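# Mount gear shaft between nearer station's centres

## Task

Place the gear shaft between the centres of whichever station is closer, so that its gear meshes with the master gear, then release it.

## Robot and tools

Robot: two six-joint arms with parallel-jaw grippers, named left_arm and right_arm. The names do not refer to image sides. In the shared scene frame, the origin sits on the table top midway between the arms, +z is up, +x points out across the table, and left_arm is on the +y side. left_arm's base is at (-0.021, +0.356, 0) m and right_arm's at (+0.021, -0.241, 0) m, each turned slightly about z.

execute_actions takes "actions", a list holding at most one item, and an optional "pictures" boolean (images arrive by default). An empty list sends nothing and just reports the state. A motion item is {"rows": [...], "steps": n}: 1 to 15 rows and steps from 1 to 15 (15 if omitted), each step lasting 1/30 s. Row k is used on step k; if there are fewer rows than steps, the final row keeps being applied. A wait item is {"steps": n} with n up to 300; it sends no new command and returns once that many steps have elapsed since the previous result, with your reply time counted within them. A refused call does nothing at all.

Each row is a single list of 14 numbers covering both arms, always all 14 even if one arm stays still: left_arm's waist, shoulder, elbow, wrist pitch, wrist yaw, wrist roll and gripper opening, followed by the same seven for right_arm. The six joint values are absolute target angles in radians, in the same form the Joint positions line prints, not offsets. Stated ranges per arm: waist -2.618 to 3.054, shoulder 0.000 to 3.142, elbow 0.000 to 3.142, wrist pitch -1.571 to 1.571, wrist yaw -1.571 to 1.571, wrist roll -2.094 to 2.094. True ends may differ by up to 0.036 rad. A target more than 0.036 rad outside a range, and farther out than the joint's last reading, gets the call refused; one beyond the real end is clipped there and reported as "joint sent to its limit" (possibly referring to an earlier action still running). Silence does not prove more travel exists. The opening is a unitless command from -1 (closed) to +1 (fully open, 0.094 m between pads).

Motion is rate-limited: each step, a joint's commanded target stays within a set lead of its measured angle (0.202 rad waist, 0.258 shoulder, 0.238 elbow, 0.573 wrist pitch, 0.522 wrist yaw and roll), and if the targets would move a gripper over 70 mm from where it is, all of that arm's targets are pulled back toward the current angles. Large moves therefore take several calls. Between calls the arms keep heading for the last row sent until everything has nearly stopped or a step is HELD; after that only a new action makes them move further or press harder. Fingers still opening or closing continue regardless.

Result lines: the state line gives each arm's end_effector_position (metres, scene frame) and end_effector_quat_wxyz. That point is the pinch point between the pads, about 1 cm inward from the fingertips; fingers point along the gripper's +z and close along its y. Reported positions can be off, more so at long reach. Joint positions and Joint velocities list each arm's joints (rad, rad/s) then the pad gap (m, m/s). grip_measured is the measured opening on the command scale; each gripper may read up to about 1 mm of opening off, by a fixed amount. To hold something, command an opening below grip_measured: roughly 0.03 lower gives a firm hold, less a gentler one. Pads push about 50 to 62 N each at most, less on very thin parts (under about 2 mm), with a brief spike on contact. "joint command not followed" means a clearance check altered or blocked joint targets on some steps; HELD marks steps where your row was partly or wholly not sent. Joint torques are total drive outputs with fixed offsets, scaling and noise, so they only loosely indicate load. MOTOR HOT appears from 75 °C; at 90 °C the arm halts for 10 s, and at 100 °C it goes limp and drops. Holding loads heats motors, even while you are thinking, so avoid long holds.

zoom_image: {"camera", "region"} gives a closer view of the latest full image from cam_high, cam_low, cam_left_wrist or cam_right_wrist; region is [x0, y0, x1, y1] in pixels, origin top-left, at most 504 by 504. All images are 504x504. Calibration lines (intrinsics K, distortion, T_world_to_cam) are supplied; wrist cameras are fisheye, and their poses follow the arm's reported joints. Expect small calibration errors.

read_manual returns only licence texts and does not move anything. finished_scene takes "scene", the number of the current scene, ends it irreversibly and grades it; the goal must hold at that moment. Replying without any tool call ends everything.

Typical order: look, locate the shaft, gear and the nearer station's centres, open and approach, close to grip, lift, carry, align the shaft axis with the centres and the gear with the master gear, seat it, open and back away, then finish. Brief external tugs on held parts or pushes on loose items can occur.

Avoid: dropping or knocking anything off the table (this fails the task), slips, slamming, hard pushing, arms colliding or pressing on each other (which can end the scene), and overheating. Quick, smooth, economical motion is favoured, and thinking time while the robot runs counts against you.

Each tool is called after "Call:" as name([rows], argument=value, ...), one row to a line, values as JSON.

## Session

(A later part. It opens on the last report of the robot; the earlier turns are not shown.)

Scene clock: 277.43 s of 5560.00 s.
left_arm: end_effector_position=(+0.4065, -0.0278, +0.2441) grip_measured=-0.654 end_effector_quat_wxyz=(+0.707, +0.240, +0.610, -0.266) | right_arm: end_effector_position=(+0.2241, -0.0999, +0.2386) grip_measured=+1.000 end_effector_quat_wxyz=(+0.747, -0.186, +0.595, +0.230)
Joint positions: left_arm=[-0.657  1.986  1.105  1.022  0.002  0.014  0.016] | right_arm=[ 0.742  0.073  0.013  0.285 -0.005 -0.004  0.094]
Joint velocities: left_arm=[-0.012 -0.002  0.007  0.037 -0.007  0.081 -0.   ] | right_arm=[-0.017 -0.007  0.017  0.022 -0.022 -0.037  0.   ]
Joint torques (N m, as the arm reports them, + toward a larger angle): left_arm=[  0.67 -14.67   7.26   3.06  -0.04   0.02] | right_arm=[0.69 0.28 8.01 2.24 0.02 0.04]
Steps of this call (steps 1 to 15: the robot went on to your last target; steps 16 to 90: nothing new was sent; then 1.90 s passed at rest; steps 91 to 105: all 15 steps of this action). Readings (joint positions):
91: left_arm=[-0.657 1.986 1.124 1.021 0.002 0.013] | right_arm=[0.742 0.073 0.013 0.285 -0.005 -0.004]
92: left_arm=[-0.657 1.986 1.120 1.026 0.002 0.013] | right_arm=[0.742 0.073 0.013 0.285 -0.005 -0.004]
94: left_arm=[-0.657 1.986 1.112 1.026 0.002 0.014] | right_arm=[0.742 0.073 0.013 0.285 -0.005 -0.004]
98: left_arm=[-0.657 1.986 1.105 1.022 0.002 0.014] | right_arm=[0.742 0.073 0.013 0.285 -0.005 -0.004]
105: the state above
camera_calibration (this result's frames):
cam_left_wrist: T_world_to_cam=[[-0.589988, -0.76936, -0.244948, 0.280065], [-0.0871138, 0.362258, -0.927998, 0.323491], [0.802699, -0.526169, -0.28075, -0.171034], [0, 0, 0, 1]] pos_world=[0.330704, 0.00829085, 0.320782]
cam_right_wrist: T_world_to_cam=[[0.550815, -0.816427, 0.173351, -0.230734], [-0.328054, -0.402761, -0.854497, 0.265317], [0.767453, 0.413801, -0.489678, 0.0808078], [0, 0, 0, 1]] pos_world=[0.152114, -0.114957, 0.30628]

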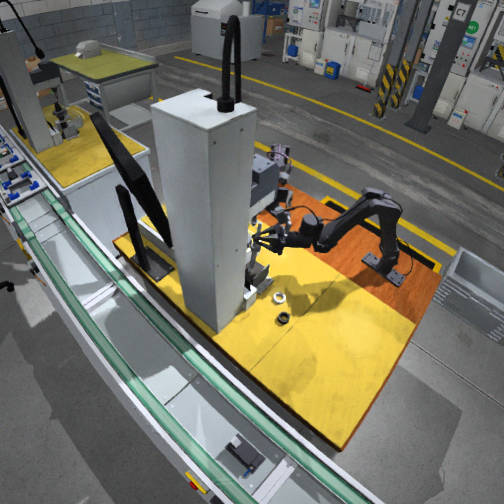

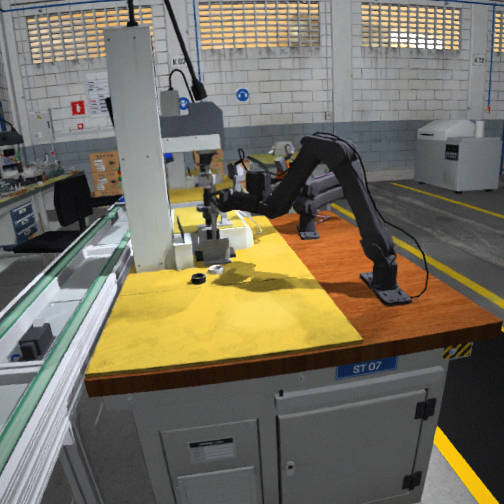

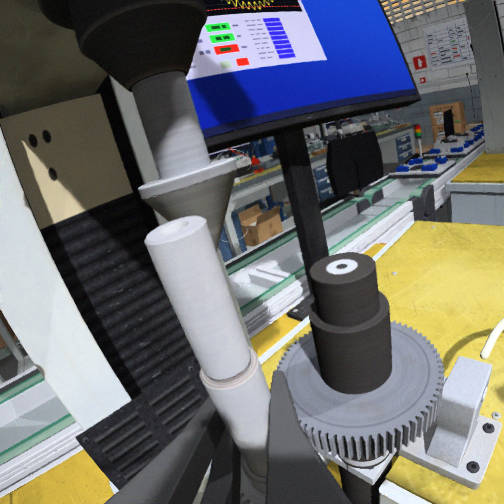

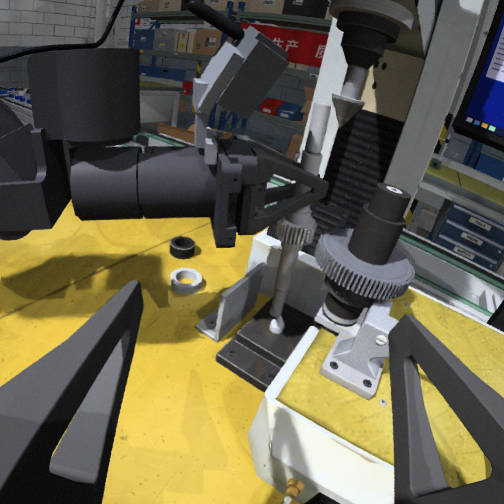

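Call:
execute_actions([
  {"rows":[[-0.65,1.96,1.125,1.18,0,0.02,-0.7,0.75,0.05,0.02,0.3,0,0,1]]},
], pictures=false)

Call:
execute_actions([
  {"rows":[[-0.65,1.99,1.125,1.18,0,0.02,-0.7,0.75,0.05,0.02,0.3,0,0,1]]},
])

Call:
zoom_image(camera="cam_right_wrist", region=[240, 270, 330, 350])

Call:
zoom_image(camera="cam_high", region=[235, 245, 275, 285])

Scene clock: 285.50 s of 5560.00 s.
left_arm: end_effector_position=(+0.4056, -0.0270, +0.2515) grip_measured=-0.654 end_effector_quat_wxyz=(+0.716, +0.236, +0.599, -0.269) | right_arm: end_effector_position=(+0.2241, -0.0999, +0.2386) grip_measured=+1.000 end_effector_quat_wxyz=(+0.747, -0.186, +0.595, +0.230)
Joint positions: left_arm=[-0.657  1.986  1.105  1.052  0.002  0.015  0.016] | right_arm=[ 0.742  0.073  0.013  0.285 -0.005 -0.004  0.094]
Joint velocities: left_arm=[-0.017  0.002 -0.007  0.022  0.007  0.051  0.   ] | right_arm=[-0.012 -0.002  0.012  0.037 -0.037  0.066  0.   ]
Joint torques (N m, as the arm reports them, + toward a larger angle): left_arm=[  0.66 -14.65   7.79   3.23  -0.04   0.02] | right_arm=[0.76 0.24 8.13 2.21 0.04 0.02]
Steps of this call (steps 1 to 15: the robot went on to your last target; steps 16 to 90: nothing new was sent; then 4.57 s passed at rest; steps 91 to 105: all 15 steps of this action). Readings (joint positions):
91: left_arm=[-0.657 1.986 1.105 1.024 0.002 0.014] | right_arm=[0.742 0.073 0.013 0.285 -0.005 -0.004]
92: left_arm=[-0.657 1.986 1.105 1.027 0.002 0.015] | right_arm=[0.742 0.073 0.013 0.285 -0.005 -0.004]
94: left_arm=[-0.657 1.986 1.105 1.036 0.002 0.015] | right_arm=[0.742 0.073 0.013 0.285 -0.005 -0.004]
98: left_arm=[-0.657 1.986 1.105 1.048 0.002 0.015] | right_arm=[0.742 0.073 0.013 0.285 -0.005 -0.004]
105: the state above

Scene clock: 286.00 s of 5560.00 s.
left_arm: end_effector_position=(+0.4071, -0.0283, +0.2441) grip_measured=-0.654 end_effector_quat_wxyz=(+0.714, +0.237, +0.601, -0.269) | right_arm: end_effector_position=(+0.2241, -0.0999, +0.2386) grip_measured=+1.000 end_effector_quat_wxyz=(+0.747, -0.186, +0.595, +0.230)
Joint positions: left_arm=[-0.657  2.007  1.105  1.068  0.002  0.015  0.016] | right_arm=[ 0.742  0.073  0.013  0.285 -0.005 -0.004  0.094]
Joint velocities: left_arm=[ 0.002  0.002 -0.012 -0.007 -0.022 -0.051  0.   ] | right_arm=[-0.007 -0.007 -0.002 -0.051 -0.022  0.037  0.   ]
Joint torques (N m, as the arm reports them, + toward a larger angle): left_arm=[  0.63 -13.87   7.73   3.08  -0.04   0.04] | right_arm=[ 0.71  0.2   7.99  2.2  -0.01  0.05]
Steps of this call (steps 1 to 15: all 15 steps of this action). Readings (joint positions):
1: left_arm=[-0.657 1.989 1.105 1.054 0.002 0.015] | right_arm=[0.742 0.073 0.013 0.285 -0.005 -0.004]
2: left_arm=[-0.657 1.992 1.105 1.059 0.002 0.015] | right_arm=[0.742 0.073 0.013 0.285 -0.005 -0.004]
4: left_arm=[-0.657 1.999 1.105 1.062 0.002 0.015] | right_arm=[0.742 0.073 0.013 0.285 -0.005 -0.004]
8: left_arm=[-0.657 2.007 1.105 1.068 0.002 0.015] | right_arm=[0.742 0.073 0.013 0.285 -0.005 -0.004]
15: the state above
camera_calibration (this result's frames):
cam_left_wrist: T_world_to_cam=[[-0.585242, -0.773499, -0.243291, 0.277555], [-0.0691935, 0.346586, -0.935462, 0.31784], [0.807901, -0.530638, -0.256358, -0.17999], [0, 0, 0, 1]] pos_world=[0.329844, 0.00902009, 0.318712]
cam_right_wrist: T_world_to_cam=[[0.550815, -0.816427, 0.173351, -0.230734], [-0.328054, -0.402761, -0.854497, 0.265317], [0.767453, 0.413801, -0.489678, 0.0808078], [0, 0, 0, 1]] pos_world=[0.152114, -0.114957, 0.30628]

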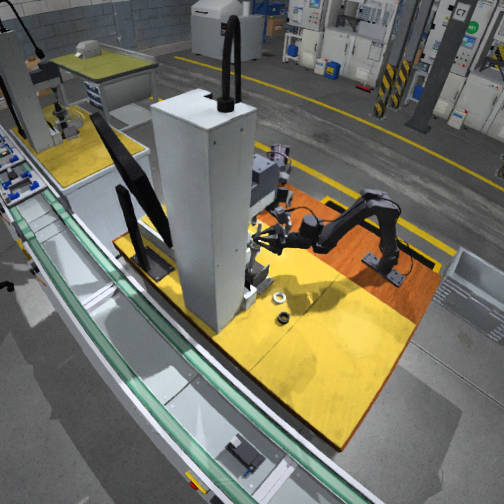

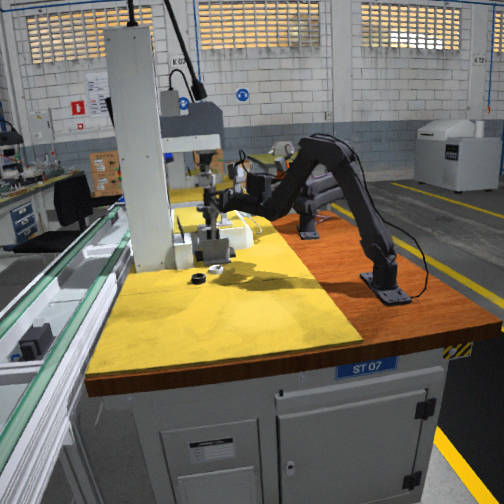

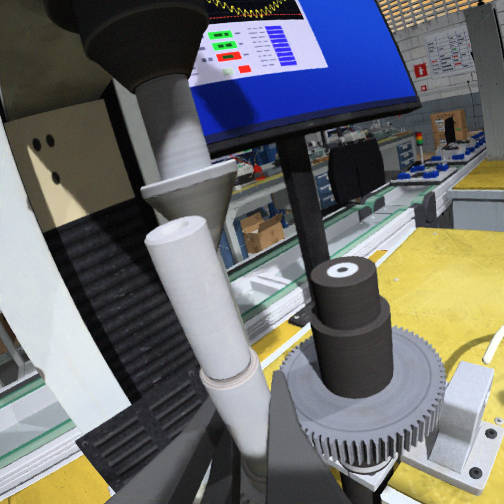

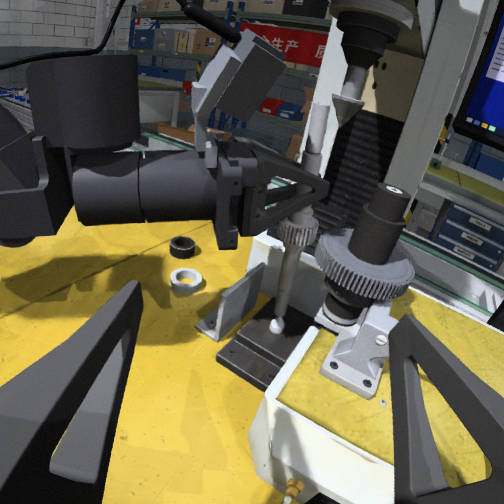

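Region (240, 270, 330, 350) of cam_right_wrist's 504x504 image, scaled by 5.600, with more detail than that image has.

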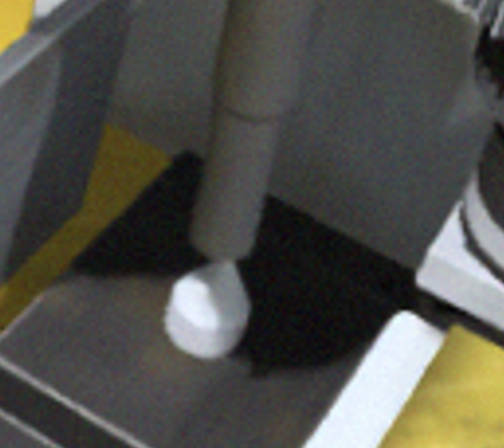

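Region (235, 245, 275, 285) of cam_high's 504x504 image, scaled by 12.600, with more detail than that image has.

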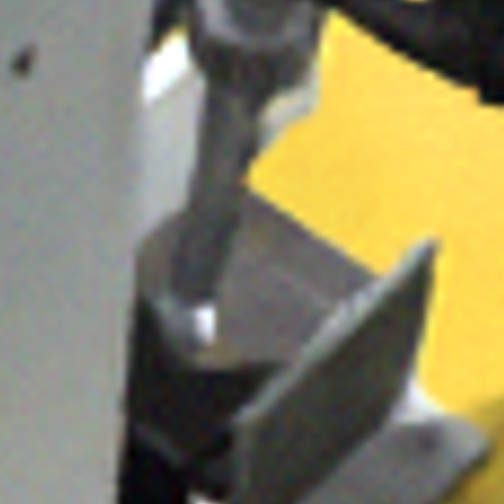

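Call:
execute_actions([
  {"rows":[[-0.65,2.015,1.125,1.19,0,0.02,-0.7,0.75,0.05,0.02,0.3,0,0,1]]},
])

Call:
zoom_image(camera="cam_right_wrist", region=[240, 270, 330, 350])

Call:
zoom_image(camera="cam_high", region=[235, 245, 275, 285])

Scene clock: 290.50 s of 5560.00 s.
left_arm: end_effector_position=(+0.4074, -0.0286, +0.2439) grip_measured=-0.654 end_effector_quat_wxyz=(+0.720, +0.234, +0.595, -0.271) | right_arm: end_effector_position=(+0.2241, -0.0999, +0.2386) grip_measured=+1.000 end_effector_quat_wxyz=(+0.747, -0.186, +0.595, +0.230)
Joint positions: left_arm=[-0.657  2.021  1.105  1.1    0.002  0.015  0.016] | right_arm=[ 0.742  0.073  0.013  0.285 -0.005 -0.004  0.094]
Joint velocities: left_arm=[-0.012  0.007 -0.022  0.037 -0.051 -0.007 -0.   ] | right_arm=[ 0.022  0.002  0.002 -0.037 -0.022 -0.022  0.   ]
Joint torques (N m, as the arm reports them, + toward a larger angle): left_arm=[  0.67 -13.01   7.7    2.88  -0.05   0.03] | right_arm=[0.7  0.42 8.1  2.23 0.01 0.06]
Steps of this call (steps 1 to 15: the robot went on to your last target; steps 16 to 90: nothing new was sent; then 1.00 s passed at rest; steps 91 to 105: all 15 steps of this action). Readings (joint positions):
91: left_arm=[-0.657 2.009 1.105 1.070 0.002 0.015] | right_arm=[0.742 0.073 0.013 0.285 -0.005 -0.004]
92: left_arm=[-0.657 2.013 1.105 1.079 0.002 0.015] | right_arm=[0.742 0.073 0.013 0.285 -0.005 -0.004]
94: left_arm=[-0.657 2.018 1.105 1.090 0.002 0.015] | right_arm=[0.742 0.073 0.013 0.285 -0.005 -0.004]
98: left_arm=[-0.657 2.021 1.105 1.098 0.002 0.015] | right_arm=[0.742 0.073 0.013 0.285 -0.005 -0.004]
105: the state above
camera_calibration (this result's frames):
cam_left_wrist: T_world_to_cam=[[-0.582078, -0.776346, -0.241811, 0.275736], [-0.0569579, 0.335579, -0.940288, 0.313641], [0.811136, -0.533548, -0.239552, -0.185961], [0, 0, 0, 1]] pos_world=[0.329204, 0.00959577, 0.317041]
cam_right_wrist: T_world_to_cam=[[0.550815, -0.816427, 0.173351, -0.230734], [-0.328054, -0.402761, -0.854497, 0.265317], [0.767453, 0.413801, -0.489678, 0.0808078], [0, 0, 0, 1]] pos_world=[0.152114, -0.114957, 0.30628]

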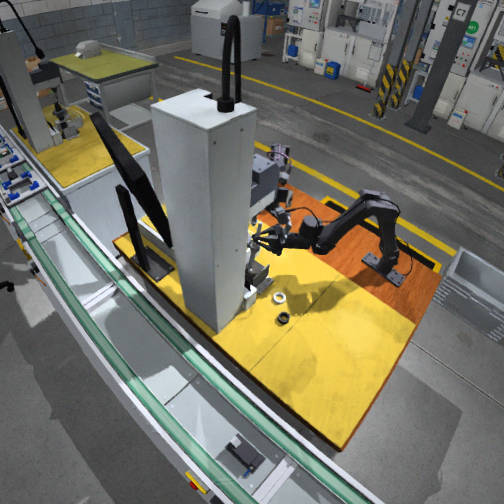

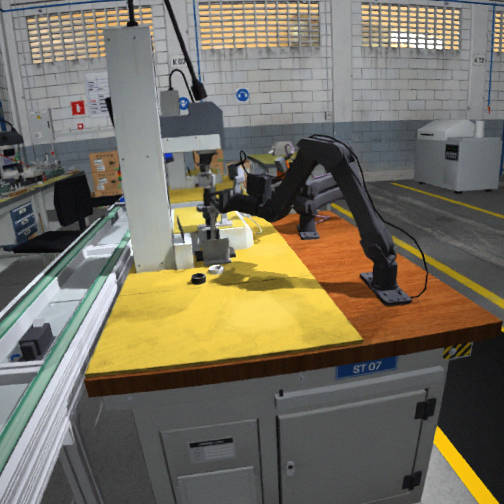

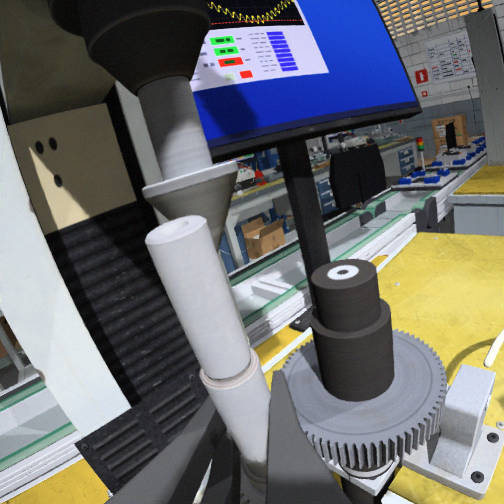

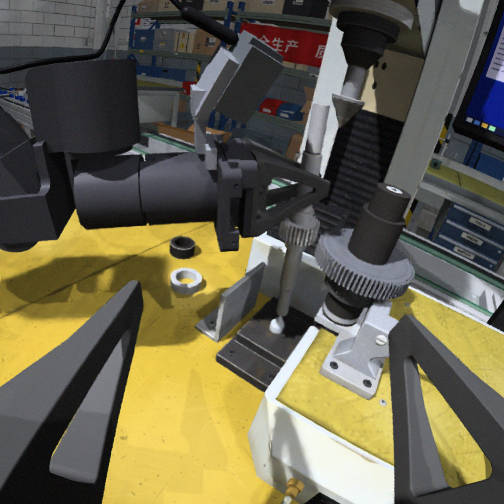

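Region (240, 270, 330, 350) of cam_right_wrist's 504x504 image, scaled by 5.600, with more detail than that image has.

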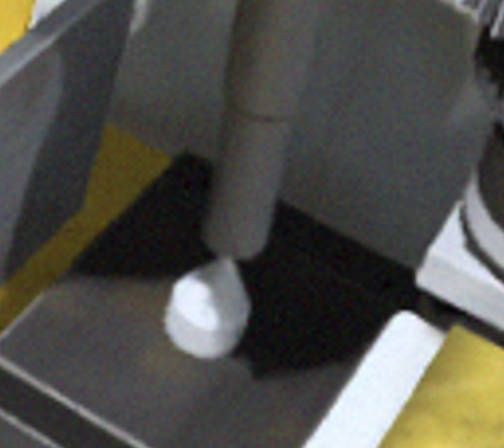

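Region (235, 245, 275, 285) of cam_high's 504x504 image, scaled by 12.600, with more detail than that image has.

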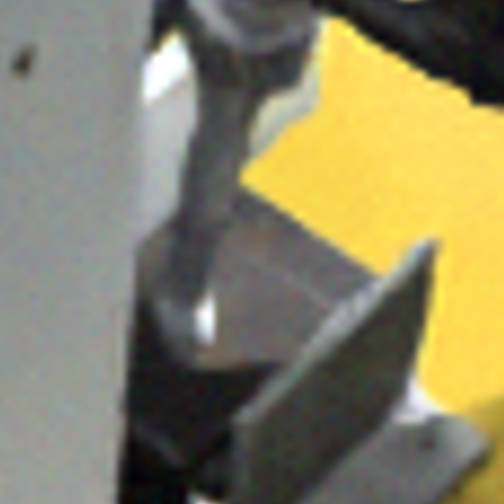

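Resting on the near rim; move bottom right 4 mm via roll.

Call:
execute_actions([
  {"rows":[[-0.65,2.0,1.112,1.18,0,-0.025,-0.7,0.75,0.05,0.02,0.3,0,0,1]]},
])

Call:
zoom_image(camera="cam_right_wrist", region=[240, 270, 330, 350])

Scene clock: 296.07 s of 5560.00 s.
left_arm: end_effector_position=(+0.4080, -0.0291, +0.2394) grip_measured=-0.654 end_effector_quat_wxyz=(+0.710, +0.228, +0.605, -0.279) | right_arm: end_effector_position=(+0.2241, -0.0999, +0.2386) grip_measured=+1.000 end_effector_quat_wxyz=(+0.747, -0.186, +0.595, +0.230)
Joint positions: left_arm=[-0.657  2.021  1.105  1.081  0.002 -0.014  0.016] | right_arm=[ 0.742  0.073  0.013  0.285 -0.005 -0.004  0.094]
Joint velocities: left_arm=[-0.002  0.002 -0.002 -0.066 -0.007 -0.022 -0.001] | right_arm=[-0.002  0.017 -0.007 -0.037  0.007  0.022  0.   ]
Joint torques (N m, as the arm reports them, + toward a larger angle): left_arm=[  0.66 -14.33   6.61   3.01  -0.04  -0.11] | right_arm=[0.69 0.39 8.2  2.23 0.05 0.04]
Steps of this call (steps 1 to 15: the robot went on to your last target; steps 16 to 90: nothing new was sent; then 2.07 s passed at rest; steps 91 to 105: all 15 steps of this action). Readings (joint positions):
91: left_arm=[-0.657 2.021 1.105 1.100 0.002 0.010] | right_arm=[0.742 0.073 0.013 0.285 -0.005 -0.004]
92: left_arm=[-0.657 2.021 1.105 1.100 0.002 0.006] | right_arm=[0.742 0.073 0.013 0.285 -0.005 -0.004]
94: left_arm=[-0.657 2.021 1.105 1.100 0.002 -0.001] | right_arm=[0.742 0.073 0.013 0.285 -0.005 -0.004]
98: left_arm=[-0.657 2.021 1.105 1.100 0.002 -0.007] | right_arm=[0.742 0.073 0.013 0.285 -0.005 -0.004]
105: the state above
camera_calibration (this result's frames):
cam_left_wrist: T_world_to_cam=[[-0.59327, -0.775385, -0.216353, 0.273083], [-0.0856741, 0.32805, -0.940767, 0.321246], [0.800432, -0.539593, -0.261053, -0.178452], [0, 0, 0, 1]] pos_world=[0.332373, 0.0100684, 0.314715]
cam_right_wrist: T_world_to_cam=[[0.550815, -0.816427, 0.173351, -0.230734], [-0.328054, -0.402761, -0.854497, 0.265317], [0.767453, 0.413801, -0.489678, 0.0808078], [0, 0, 0, 1]] pos_world=[0.152114, -0.114957, 0.30628]

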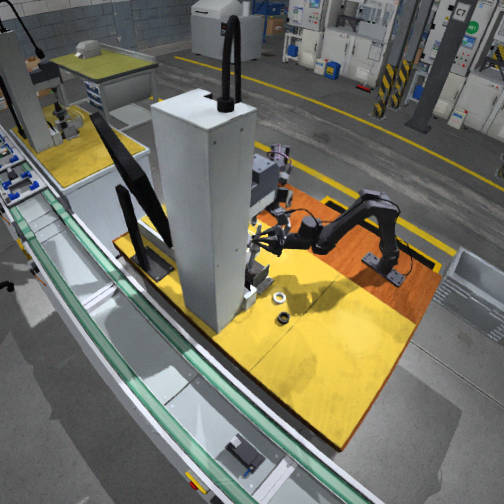

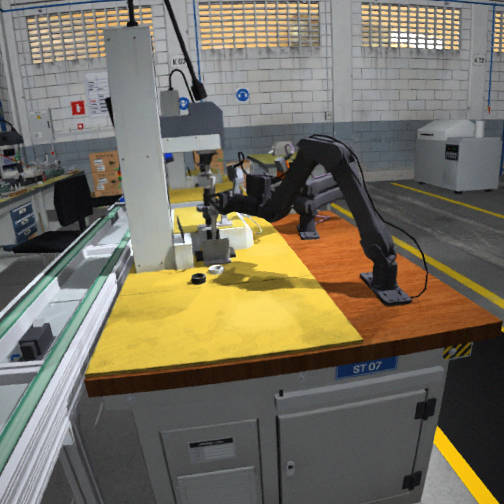

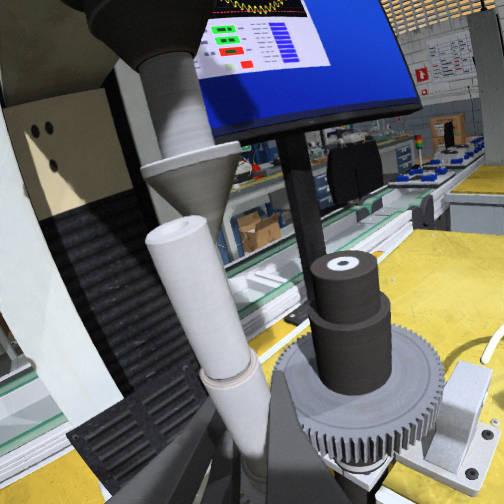

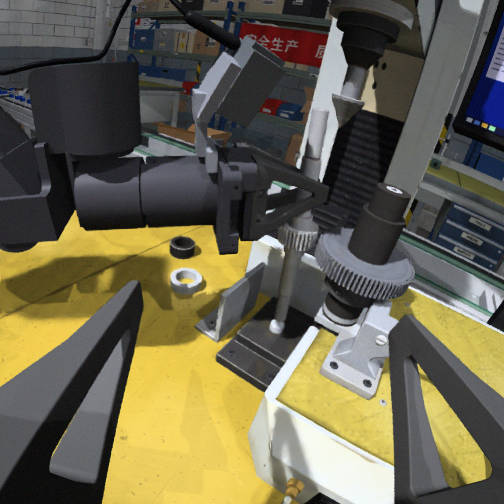

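Region (240, 270, 330, 350) of cam_right_wrist's 504x504 image, scaled by 5.600, with more detail than that image has.

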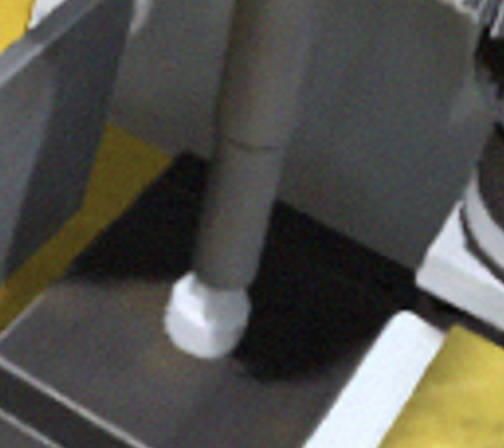

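Call:
execute_actions([
  {"rows":[[-0.66,2.0,1.16,1.1,0,-0.01,-0.7,0.75,0.05,0.02,0.3,0,0,1],[-0.66,2.0,1.16,1.1,0,-0.01,-0.7,0.75,0.05,0.02,0.3,0,0,1],[-0.66,2.0,1.16,1.1,0,-0.01,-0.7,0.75,0.05,0.02,0.3,0,0,1],[-0.66,2.0,1.18,1.06,0,-0.01,-0.7,0.75,0.05,0.02,0.3,0,0,1],[-0.66,2.0,1.18,1.06,0,-0.01,-0.7,0.75,0.05,0.02,0.3,0,0,1],[-0.66,2.0,1.18,1.06,0,-0.01,-0.7,0.75,0.05,0.02,0.3,0,0,1],[-0.66,2.0,1.2,1.02,0,-0.01,-0.7,0.75,0.05,0.02,0.3,0,0,1],[-0.66,2.0,1.2,1.02,0,-0.01,-0.7,0.75,0.05,0.02,0.3,0,0,1],[-0.66,2.0,1.2,1.02,0,-0.01,-0.7,0.75,0.05,0.02,0.3,0,0,1],[-0.66,2.0,1.22,0.98,0,-0.01,-0.7,0.75,0.05,0.02,0.3,0,0,1],[-0.66,2.0,1.22,0.98,0,-0.01,-0.7,0.75,0.05,0.02,0.3,0,0,1],[-0.66,2.0,1.22,0.98,0,-0.01,-0.7,0.75,0.05,0.02,0.3,0,0,1],[-0.66,2.0,1.24,0.94,0,-0.01,-0.7,0.75,0.05,0.02,0.3,0,0,1]]},
], pictures=false)

Call:
execute_actions([
  {"steps":15},
])

Scene clock: 311.77 s of 5560.00 s.
left_arm: end_effector_position=(+0.4238, -0.0329, +0.2390) grip_measured=-0.654 end_effector_quat_wxyz=(+0.689, +0.217, +0.636, -0.270) | right_arm: end_effector_position=(+0.2241, -0.0999, +0.2386) grip_measured=+1.000 end_effector_quat_wxyz=(+0.747, -0.186, +0.595, +0.230)
Joint positions: left_arm=[-0.653  2.021  1.186  0.931 -0.026 -0.043  0.016] | right_arm=[ 0.742  0.073  0.013  0.285 -0.005 -0.004  0.094]
Joint velocities: left_arm=[ 0.002 -0.017  0.178 -0.432 -0.037 -0.007  0.   ] | right_arm=[-0.022 -0.012 -0.017 -0.007  0.007 -0.007  0.   ]
Joint torques (N m, as the arm reports them, + toward a larger angle): left_arm=[ -0.53 -14.77   9.83   2.7    0.29   0.34] | right_arm=[0.63 0.28 8.17 2.22 0.03 0.06]
Steps of this call (steps 1 to 15: the robot went on to your last target; steps 16 to 90: nothing new was sent; then 12.20 s passed at rest; steps 91 to 105: all 15 steps of this action). Readings (joint positions):
91: left_arm=[-0.657 2.021 1.106 1.076 0.002 -0.014] | right_arm=[0.742 0.073 0.013 0.285 -0.005 -0.004]
92: left_arm=[-0.657 2.021 1.110 1.069 0.002 -0.014] | right_arm=[0.742 0.073 0.013 0.285 -0.005 -0.004]
94: left_arm=[-0.657 2.021 1.119 1.053 0.002 -0.014] | right_arm=[0.742 0.073 0.013 0.285 -0.005 -0.004]
98: left_arm=[-0.657 2.021 1.133 1.025 -0.002 -0.014] | right_arm=[0.742 0.073 0.013 0.285 -0.005 -0.004]
105: the state above

Scene clock: 312.27 s of 5560.00 s.
left_arm: end_effector_position=(+0.4257, -0.0345, +0.2385) grip_measured=-0.654 end_effector_quat_wxyz=(+0.685, +0.218, +0.642, -0.269) | right_arm: end_effector_position=(+0.2241, -0.0999, +0.2386) grip_measured=+1.000 end_effector_quat_wxyz=(+0.747, -0.186, +0.595, +0.230)
Joint positions: left_arm=[-0.653  2.021  1.202  0.901 -0.026 -0.044  0.016] | right_arm=[ 0.742  0.073  0.013  0.285 -0.005 -0.004  0.094]
Joint velocities: left_arm=[ 0.012  0.002 -0.002 -0.051  0.022 -0.037 -0.001] | right_arm=[-0.012 -0.002  0.002  0.037 -0.007  0.007  0.   ]
Joint torques (N m, as the arm reports them, + toward a larger angle): left_arm=[ -0.62 -14.81   9.58   2.44   0.27   0.29] | right_arm=[0.73 0.32 8.31 2.25 0.04 0.02]
Steps of this call (steps 1 to 15: the robot went on to your last target). Readings (joint positions):
1: left_arm=[-0.653 2.021 1.191 0.921 -0.026 -0.044] | right_arm=[0.742 0.073 0.013 0.285 -0.005 -0.004]
2: left_arm=[-0.653 2.021 1.195 0.915 -0.026 -0.044] | right_arm=[0.742 0.073 0.013 0.285 -0.005 -0.004]
4: left_arm=[-0.653 2.021 1.199 0.907 -0.026 -0.044] | right_arm=[0.742 0.073 0.013 0.285 -0.005 -0.004]
8: left_arm=[-0.653 2.021 1.201 0.902 -0.026 -0.044] | right_arm=[0.742 0.073 0.013 0.285 -0.005 -0.004]
15: the state above
camera_calibration (this result's frames):
cam_left_wrist: T_world_to_cam=[[-0.587405, -0.786751, -0.189678, 0.270011], [-0.174661, 0.352094, -0.919523, 0.357298], [0.790221, -0.507003, -0.344237, -0.170438], [0, 0, 0, 1]] pos_world=[0.355696, 0.000216656, 0.321088]
cam_right_wrist: T_world_to_cam=[[0.550815, -0.816427, 0.173351, -0.230734], [-0.328054, -0.402761, -0.854497, 0.265317], [0.767453, 0.413801, -0.489678, 0.0808078], [0, 0, 0, 1]] pos_world=[0.152114, -0.114957, 0.30628]

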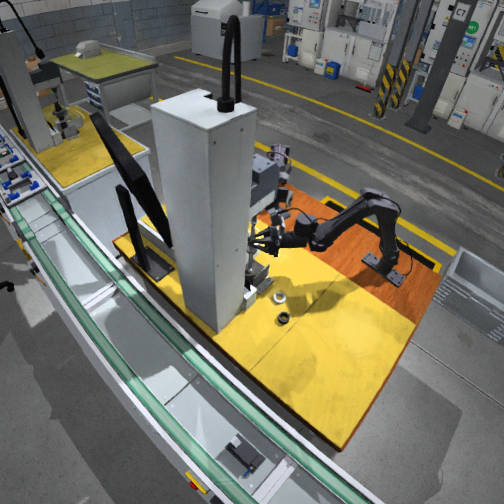

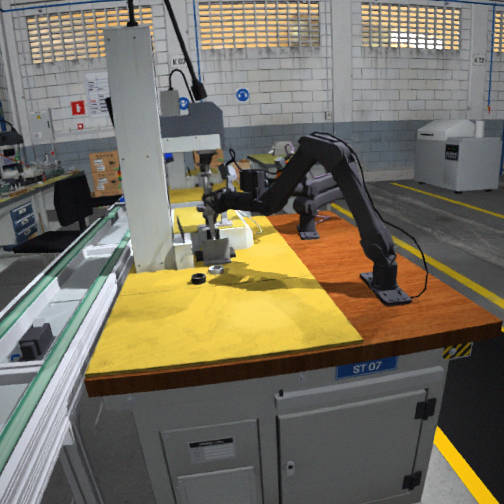

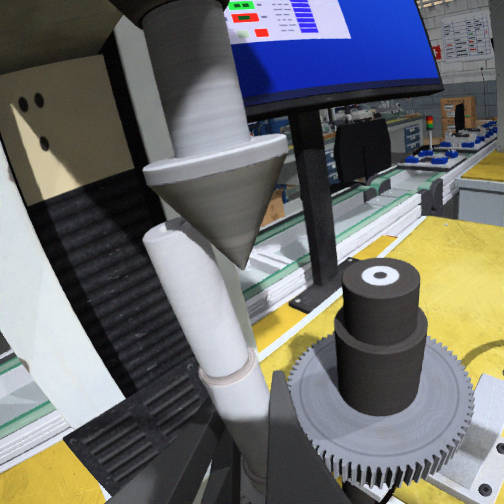

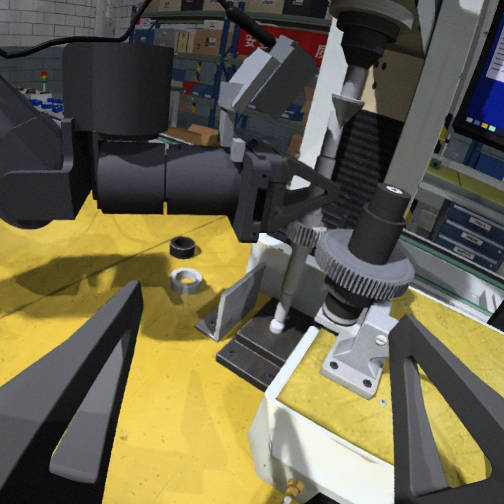

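Call:
execute_actions([
  {"rows":[[-0.69,2.01,1.24,0.9,0.07,0.12,-0.72,0.75,0.05,0.02,0.3,0,0,1]]},
])

Scene clock: 318.40 s of 5560.00 s.
left_arm: end_effector_position=(+0.4254, -0.0360, +0.2379) grip_measured=-0.655 end_effector_quat_wxyz=(+0.687, +0.233, +0.639, -0.257) | right_arm: end_effector_position=(+0.2241, -0.0999, +0.2386) grip_measured=+1.000 end_effector_quat_wxyz=(+0.747, -0.186, +0.595, +0.230)
Joint positions: left_arm=[-0.654  2.021  1.207  0.89  -0.023 -0.007  0.016] | right_arm=[ 0.742  0.073  0.013  0.285 -0.005 -0.004  0.094]
Joint velocities: left_arm=[-0.012 -0.002 -0.002 -0.081  0.007 -0.037  0.   ] | right_arm=[-0.012 -0.002  0.007  0.051  0.022  0.022  0.   ]
Joint torques (N m, as the arm reports them, + toward a larger angle): left_arm=[ -2.96 -13.94   9.21   2.16   0.97   1.09] | right_arm=[0.59 0.22 8.05 2.22 0.07 0.06]
Steps of this call (steps 1 to 15: the robot went on to your last target; steps 16 to 90: nothing new was sent; then 2.63 s passed at rest; steps 91 to 105: all 15 steps of this action). Readings (joint positions):
91: left_arm=[-0.654 2.021 1.202 0.899 -0.024 -0.030] | right_arm=[0.742 0.073 0.013 0.285 -0.005 -0.004]
92: left_arm=[-0.654 2.021 1.204 0.895 -0.023 -0.019] | right_arm=[0.742 0.073 0.013 0.285 -0.005 -0.004]
94: left_arm=[-0.654 2.021 1.206 0.891 -0.023 -0.010] | right_arm=[0.742 0.073 0.013 0.285 -0.005 -0.004]
98: left_arm=[-0.654 2.021 1.207 0.890 -0.023 -0.007] | right_arm=[0.742 0.073 0.013 0.285 -0.005 -0.004]
105: the state above
camera_calibration (this result's frames):
cam_left_wrist: T_world_to_cam=[[-0.584846, -0.778656, -0.227264, 0.276651], [-0.155877, 0.382843, -0.910568, 0.348273], [0.796026, -0.497117, -0.345279, -0.173064], [0, 0, 0, 1]] pos_world=[0.353849, -0.00395087, 0.320244]
cam_right_wrist: T_world_to_cam=[[0.550815, -0.816427, 0.173351, -0.230734], [-0.328054, -0.402761, -0.854497, 0.265317], [0.767453, 0.413801, -0.489678, 0.0808078], [0, 0, 0, 1]] pos_world=[0.152114, -0.114957, 0.30628]

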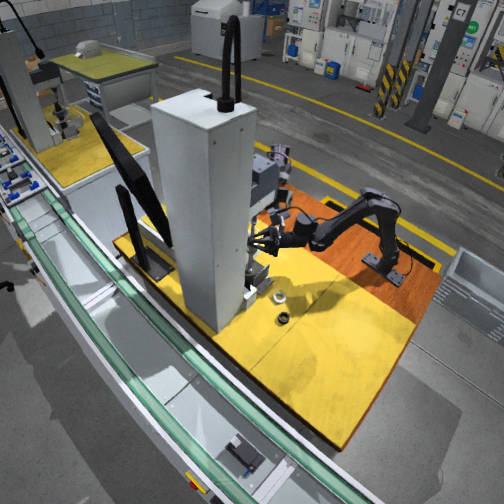

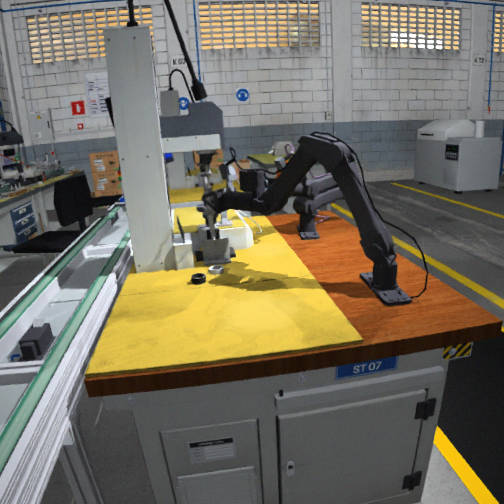

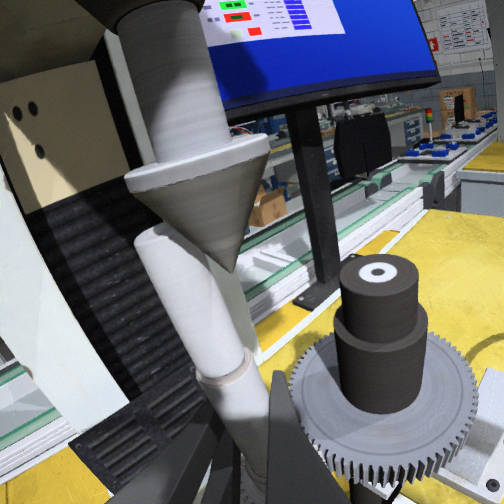

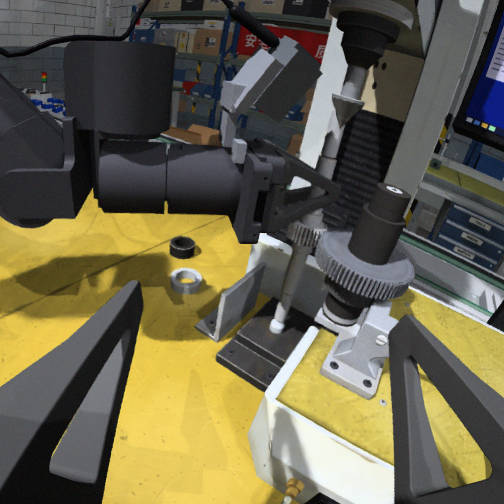

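Call:
execute_actions([
  {"rows":[[-0.675,2.01,1.24,0.9,0.03,0.03,-0.72,0.6,0.7,0.2,1.0,0,0,-0.72]]},
], pictures=false)

Call:
execute_actions([
  {"rows":[[-0.675,2.01,1.24,0.9,0.03,0.03,-0.72,0.62,1.2,0.35,1.25,0,0,-0.72]]},
], pictures=false)

Call:
execute_actions([
  {"rows":[[-0.675,2.01,1.24,0.9,0.03,0.03,-0.72,0.626,1.36,0.45,1.25,0,0,-0.72]]},
], pictures=false)

Call:
execute_actions([
  {"steps":20},
])

Scene clock: 344.10 s of 5560.00 s.
left_arm: end_effector_position=(+0.4258, -0.0356, +0.2379) grip_measured=-0.654 end_effector_quat_wxyz=(+0.684, +0.224, +0.642, -0.264) | right_arm: end_effector_position=(+0.2767, -0.1101, +0.3262) grip_measured=-0.717 end_effector_quat_wxyz=(+0.819, -0.127, +0.525, +0.194)
Joint positions: left_arm=[-0.654  2.021  1.207  0.89  -0.026 -0.03   0.016] | right_arm=[ 0.61   0.696  0.195  0.929 -0.004 -0.004  0.013]
Joint velocities: left_arm=[-0.002 -0.017 -0.007  0.081  0.051 -0.007  0.001] | right_arm=[-0.007 -0.002  0.017  0.359  0.022 -0.051  0.   ]
Joint torques (N m, as the arm reports them, + toward a larger angle): left_arm=[ -1.77 -13.91   9.21   2.17   0.57   0.5 ] | right_arm=[-0.85  0.44  7.56  1.96  0.    0.03]
Steps of this call (steps 1 to 15: the robot went on to your last target; steps 16 to 90: nothing new was sent; then 22.20 s passed at rest; steps 91 to 105: all 15 steps of this action). Readings (joint positions):
91: left_arm=[-0.654 2.021 1.207 0.890 -0.025 -0.016] | right_arm=[0.730 0.096 0.018 0.315 -0.010 -0.004]
92: left_arm=[-0.654 2.021 1.207 0.890 -0.026 -0.023] | right_arm=[0.706 0.144 0.035 0.361 -0.010 -0.004]
94: left_arm=[-0.654 2.021 1.207 0.890 -0.026 -0.029] | right_arm=[0.664 0.252 0.079 0.479 -0.009 -0.004]
98: left_arm=[-0.654 2.021 1.207 0.890 -0.026 -0.030] | right_arm=[0.613 0.569 0.184 0.794 -0.005 -0.004]
105: the state above

Scene clock: 344.60 s of 5560.00 s.
left_arm: end_effector_position=(+0.4258, -0.0356, +0.2379) grip_measured=-0.654 end_effector_quat_wxyz=(+0.684, +0.224, +0.642, -0.264) | right_arm: end_effector_position=(+0.3461, -0.0753, +0.3008) grip_measured=-0.717 end_effector_quat_wxyz=(+0.796, -0.135, +0.560, +0.188)
Joint positions: left_arm=[-0.654  2.021  1.207  0.89  -0.026 -0.03   0.016] | right_arm=[ 0.61   1.211  0.341  1.213 -0.004 -0.004  0.013]
Joint velocities: left_arm=[-0.002  0.002 -0.002 -0.022 -0.066 -0.051 -0.001] | right_arm=[-0.012 -0.017 -0.012  0.154 -0.022 -0.037 -0.001]
Joint torques (N m, as the arm reports them, + toward a larger angle): left_arm=[ -1.73 -13.91   9.21   2.17   0.58   0.52] | right_arm=[ 0.86 -4.12  7.12  2.17  0.01  0.04]
Steps of this call (steps 1 to 15: all 15 steps of this action). Readings (joint positions):
1: left_arm=[-0.654 2.021 1.207 0.890 -0.026 -0.030] | right_arm=[0.610 0.735 0.209 0.980 -0.004 -0.004]
2: left_arm=[-0.654 2.021 1.207 0.890 -0.026 -0.030] | right_arm=[0.610 0.817 0.249 1.041 -0.004 -0.004]
4: left_arm=[-0.654 2.021 1.207 0.890 -0.026 -0.030] | right_arm=[0.610 0.994 0.328 1.141 -0.004 -0.004]
8: left_arm=[-0.654 2.021 1.207 0.890 -0.026 -0.030] | right_arm=[0.610 1.198 0.348 1.184 -0.004 -0.004]
15: the state above

Scene clock: 345.10 s of 5560.00 s.
left_arm: end_effector_position=(+0.4258, -0.0356, +0.2379) grip_measured=-0.654 end_effector_quat_wxyz=(+0.684, +0.224, +0.642, -0.264) | right_arm: end_effector_position=(+0.3725, -0.0595, +0.2923) grip_measured=-0.717 end_effector_quat_wxyz=(+0.785, -0.140, +0.573, +0.188)
Joint positions: left_arm=[-0.654  2.021  1.207  0.89  -0.026 -0.03   0.016] | right_arm=[ 0.616  1.356  0.429  1.236 -0.004 -0.004  0.013]
Joint velocities: left_arm=[ 0.007 -0.007  0.007 -0.095  0.007 -0.051 -0.   ] | right_arm=[ 0.002 -0.002 -0.012 -0.11   0.007 -0.007  0.002]
Joint torques (N m, as the arm reports them, + toward a larger angle): left_arm=[ -1.77 -13.9    9.21   2.17   0.58   0.5 ] | right_arm=[ 0.97 -4.26  8.06  2.14  0.04  0.03]
Steps of this call (steps 1 to 15: all 15 steps of this action). Readings (joint positions):
1: left_arm=[-0.654 2.021 1.207 0.890 -0.026 -0.030] | right_arm=[0.611 1.230 0.352 1.226 -0.004 -0.004]
2: left_arm=[-0.654 2.021 1.207 0.890 -0.026 -0.030] | right_arm=[0.613 1.268 0.380 1.236 -0.004 -0.004]
4: left_arm=[-0.654 2.021 1.207 0.890 -0.026 -0.030] | right_arm=[0.615 1.332 0.423 1.237 -0.004 -0.004]
8: left_arm=[-0.654 2.021 1.207 0.890 -0.026 -0.030] | right_arm=[0.616 1.356 0.429 1.235 -0.004 -0.004]
15: the state above

Scene clock: 345.77 s of 5560.00 s.
left_arm: end_effector_position=(+0.4258, -0.0356, +0.2379) grip_measured=-0.654 end_effector_quat_wxyz=(+0.684, +0.224, +0.642, -0.264) | right_arm: end_effector_position=(+0.3725, -0.0595, +0.2923) grip_measured=-0.717 end_effector_quat_wxyz=(+0.785, -0.140, +0.573, +0.188)
Joint positions: left_arm=[-0.654  2.021  1.207  0.89  -0.026 -0.03   0.016] | right_arm=[ 0.616  1.356  0.429  1.236 -0.004 -0.004  0.013]
Joint velocities: left_arm=[-0.007  0.007 -0.002  0.037 -0.007 -0.022 -0.   ] | right_arm=[-0.007 -0.007 -0.007  0.007 -0.022  0.022  0.   ]
Joint torques (N m, as the arm reports them, + toward a larger angle): left_arm=[ -1.72 -13.9    9.19   2.16   0.59   0.52] | right_arm=[ 0.91 -4.21  7.9   2.14  0.03  0.04]
Steps of this call (steps 1 to 15: the robot went on to your last target; steps 16 to 20: nothing new was sent). Readings (joint positions):
1: left_arm=[-0.654 2.021 1.207 0.890 -0.026 -0.030] | right_arm=[0.616 1.356 0.429 1.236 -0.004 -0.004]
2: left_arm=[-0.654 2.021 1.207 0.890 -0.026 -0.030] | right_arm=[0.616 1.356 0.429 1.236 -0.004 -0.004]
4: left_arm=[-0.654 2.021 1.207 0.890 -0.026 -0.030] | right_arm=[0.616 1.356 0.429 1.236 -0.004 -0.004]
8: left_arm=[-0.654 2.021 1.207 0.890 -0.026 -0.030] | right_arm=[0.616 1.356 0.429 1.236 -0.004 -0.004]
20: the state above
All arms were judged still, so your last target was given up. Only a new action makes them travel on or press farther. Fingers that are still opening or closing keep moving.
camera_calibration (this result's frames):
cam_left_wrist: T_world_to_cam=[[-0.587187, -0.783309, -0.204055, 0.272488], [-0.170438, 0.366084, -0.914841, 0.354788], [0.791304, -0.502404, -0.348465, -0.170559], [0, 0, 0, 1]] pos_world=[0.355434, -0.00212922, 0.320743]
cam_right_wrist: T_world_to_cam=[[0.429737, -0.886401, 0.172101, -0.247518], [-0.311262, -0.324336, -0.893265, 0.385961], [0.84761, 0.330301, -0.415282, -0.0801028], [0, 0, 0, 1]] pos_world=[0.294399, -0.0677615, 0.354099]

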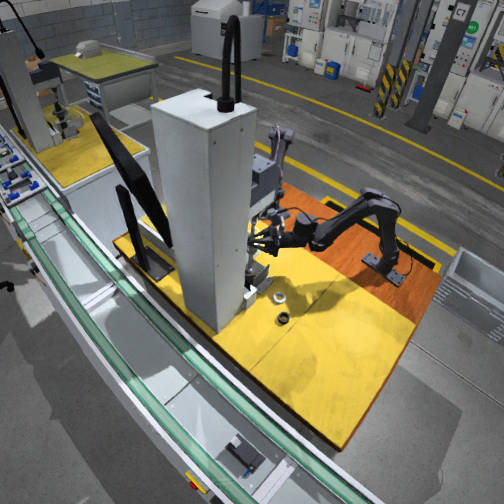

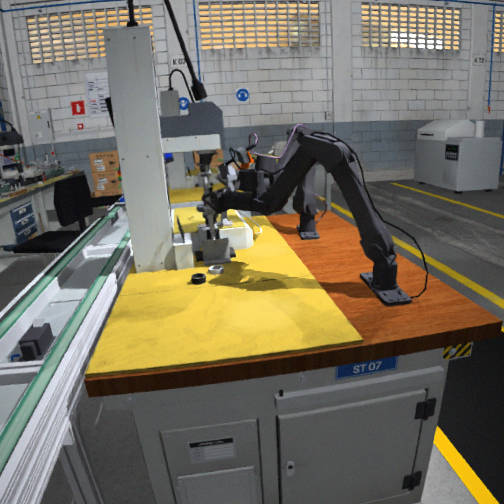

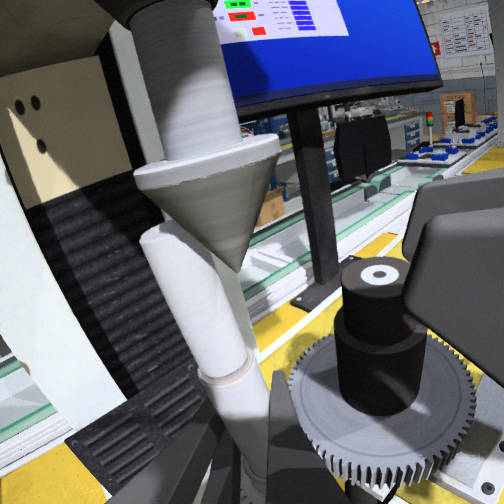

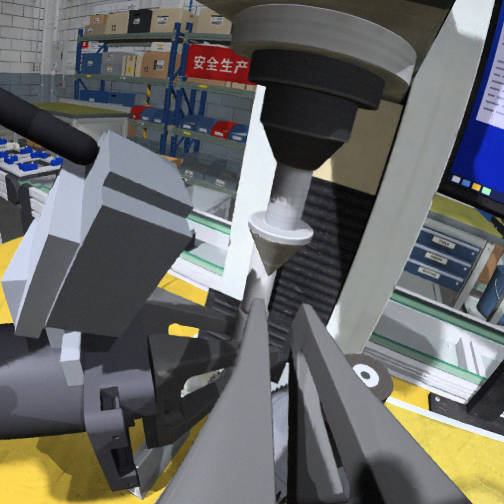

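Call:
execute_actions([
  {"rows":[[-0.675,2.01,1.24,0.9,0.03,0.03,-0.72,0.638,1.4,0.49,1.25,0,0,-0.72],[-0.675,2.01,1.24,0.9,0.03,0.03,-0.72,0.638,1.4,0.49,1.25,0,0,-0.72],[-0.675,2.01,1.24,0.9,0.03,0.03,-0.72,0.638,1.4,0.49,1.25,0,0,-0.72],[-0.675,2.01,1.24,0.9,0.03,0.03,-0.72,0.638,1.43,0.52,1.25,0,0,-0.72],[-0.675,2.01,1.24,0.9,0.03,0.03,-0.72,0.638,1.43,0.52,1.25,0,0,-0.72],[-0.675,2.01,1.24,0.9,0.03,0.03,-0.72,0.638,1.46,0.545,1.25,0,0,-0.72]]},
])

Scene clock: 360.03 s of 5560.00 s.
left_arm: end_effector_position=(+0.4258, -0.0356, +0.2379) grip_measured=-0.654 end_effector_quat_wxyz=(+0.684, +0.224, +0.642, -0.264) | right_arm: end_effector_position=(+0.3915, -0.0439, +0.2957) grip_measured=-0.717 end_effector_quat_wxyz=(+0.784, -0.144, +0.572, +0.193)
Joint positions: left_arm=[-0.654  2.021  1.207  0.89  -0.026 -0.03   0.016] | right_arm=[ 0.629  1.449  0.52   1.237 -0.003 -0.004  0.013]
Joint velocities: left_arm=[-0.002 -0.012 -0.007  0.037 -0.051 -0.022  0.   ] | right_arm=[-0.022  0.002 -0.012 -0.007 -0.051 -0.037 -0.   ]
Joint torques (N m, as the arm reports them, + toward a larger angle): left_arm=[ -1.74 -13.91   9.21   2.16   0.57   0.51] | right_arm=[ 0.86 -4.73  8.45  2.11  0.01  0.07]
Steps of this call (steps 1 to 90: nothing new was sent; then 10.77 s passed at rest; steps 91 to 105: all 15 steps of this action). Readings (joint positions):
91: left_arm=[-0.654 2.021 1.207 0.890 -0.026 -0.030] | right_arm=[0.618 1.360 0.434 1.236 -0.003 -0.004]
92: left_arm=[-0.654 2.021 1.207 0.890 -0.026 -0.030] | right_arm=[0.621 1.369 0.444 1.236 -0.003 -0.004]
94: left_arm=[-0.654 2.021 1.207 0.890 -0.026 -0.030] | right_arm=[0.627 1.388 0.465 1.236 -0.003 -0.004]
98: left_arm=[-0.654 2.021 1.207 0.890 -0.026 -0.030] | right_arm=[0.629 1.438 0.515 1.237 -0.003 -0.004]
105: the state above
camera_calibration (this result's frames):
cam_left_wrist: T_world_to_cam=[[-0.587187, -0.783309, -0.204055, 0.272488], [-0.170438, 0.366084, -0.914841, 0.354788], [0.791304, -0.502404, -0.348465, -0.170559], [0, 0, 0, 1]] pos_world=[0.355434, -0.00212922, 0.320743]
cam_right_wrist: T_world_to_cam=[[0.44075, -0.881018, 0.171895, -0.246435], [-0.308269, -0.328415, -0.892813, 0.398494], [0.843036, 0.340517, -0.416339, -0.097361], [0, 0, 0, 1]] pos_world=[0.313538, -0.0530887, 0.357606]

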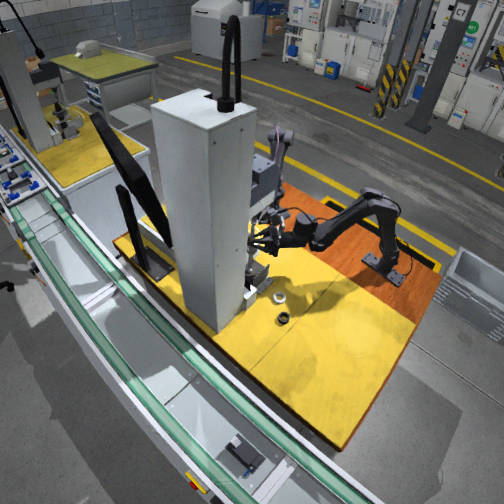

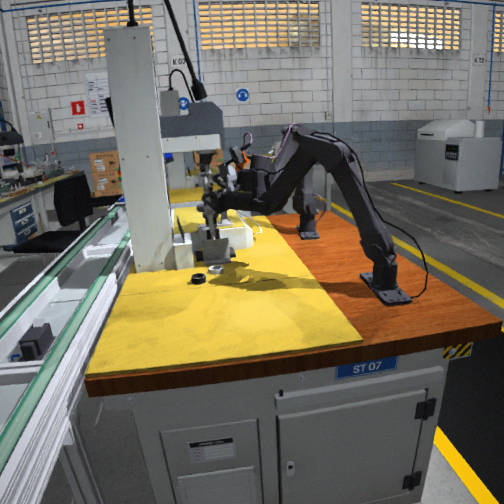

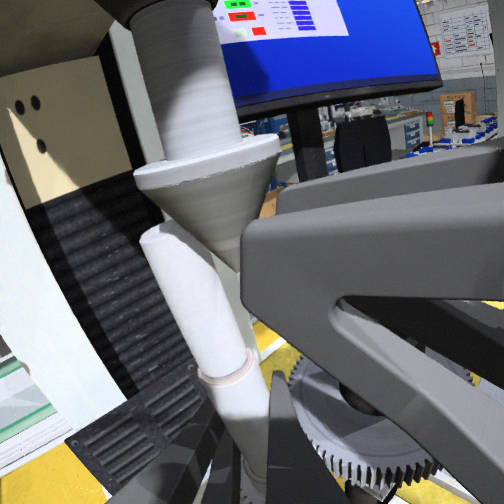

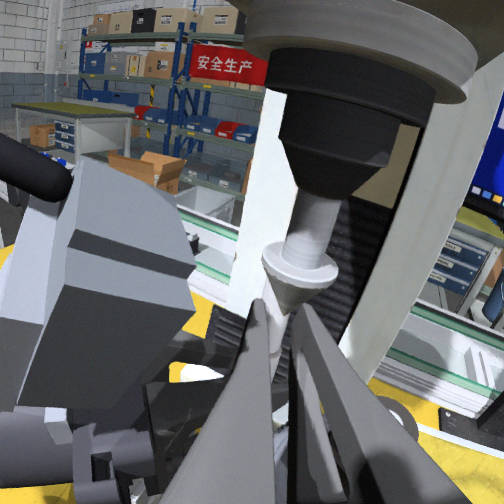

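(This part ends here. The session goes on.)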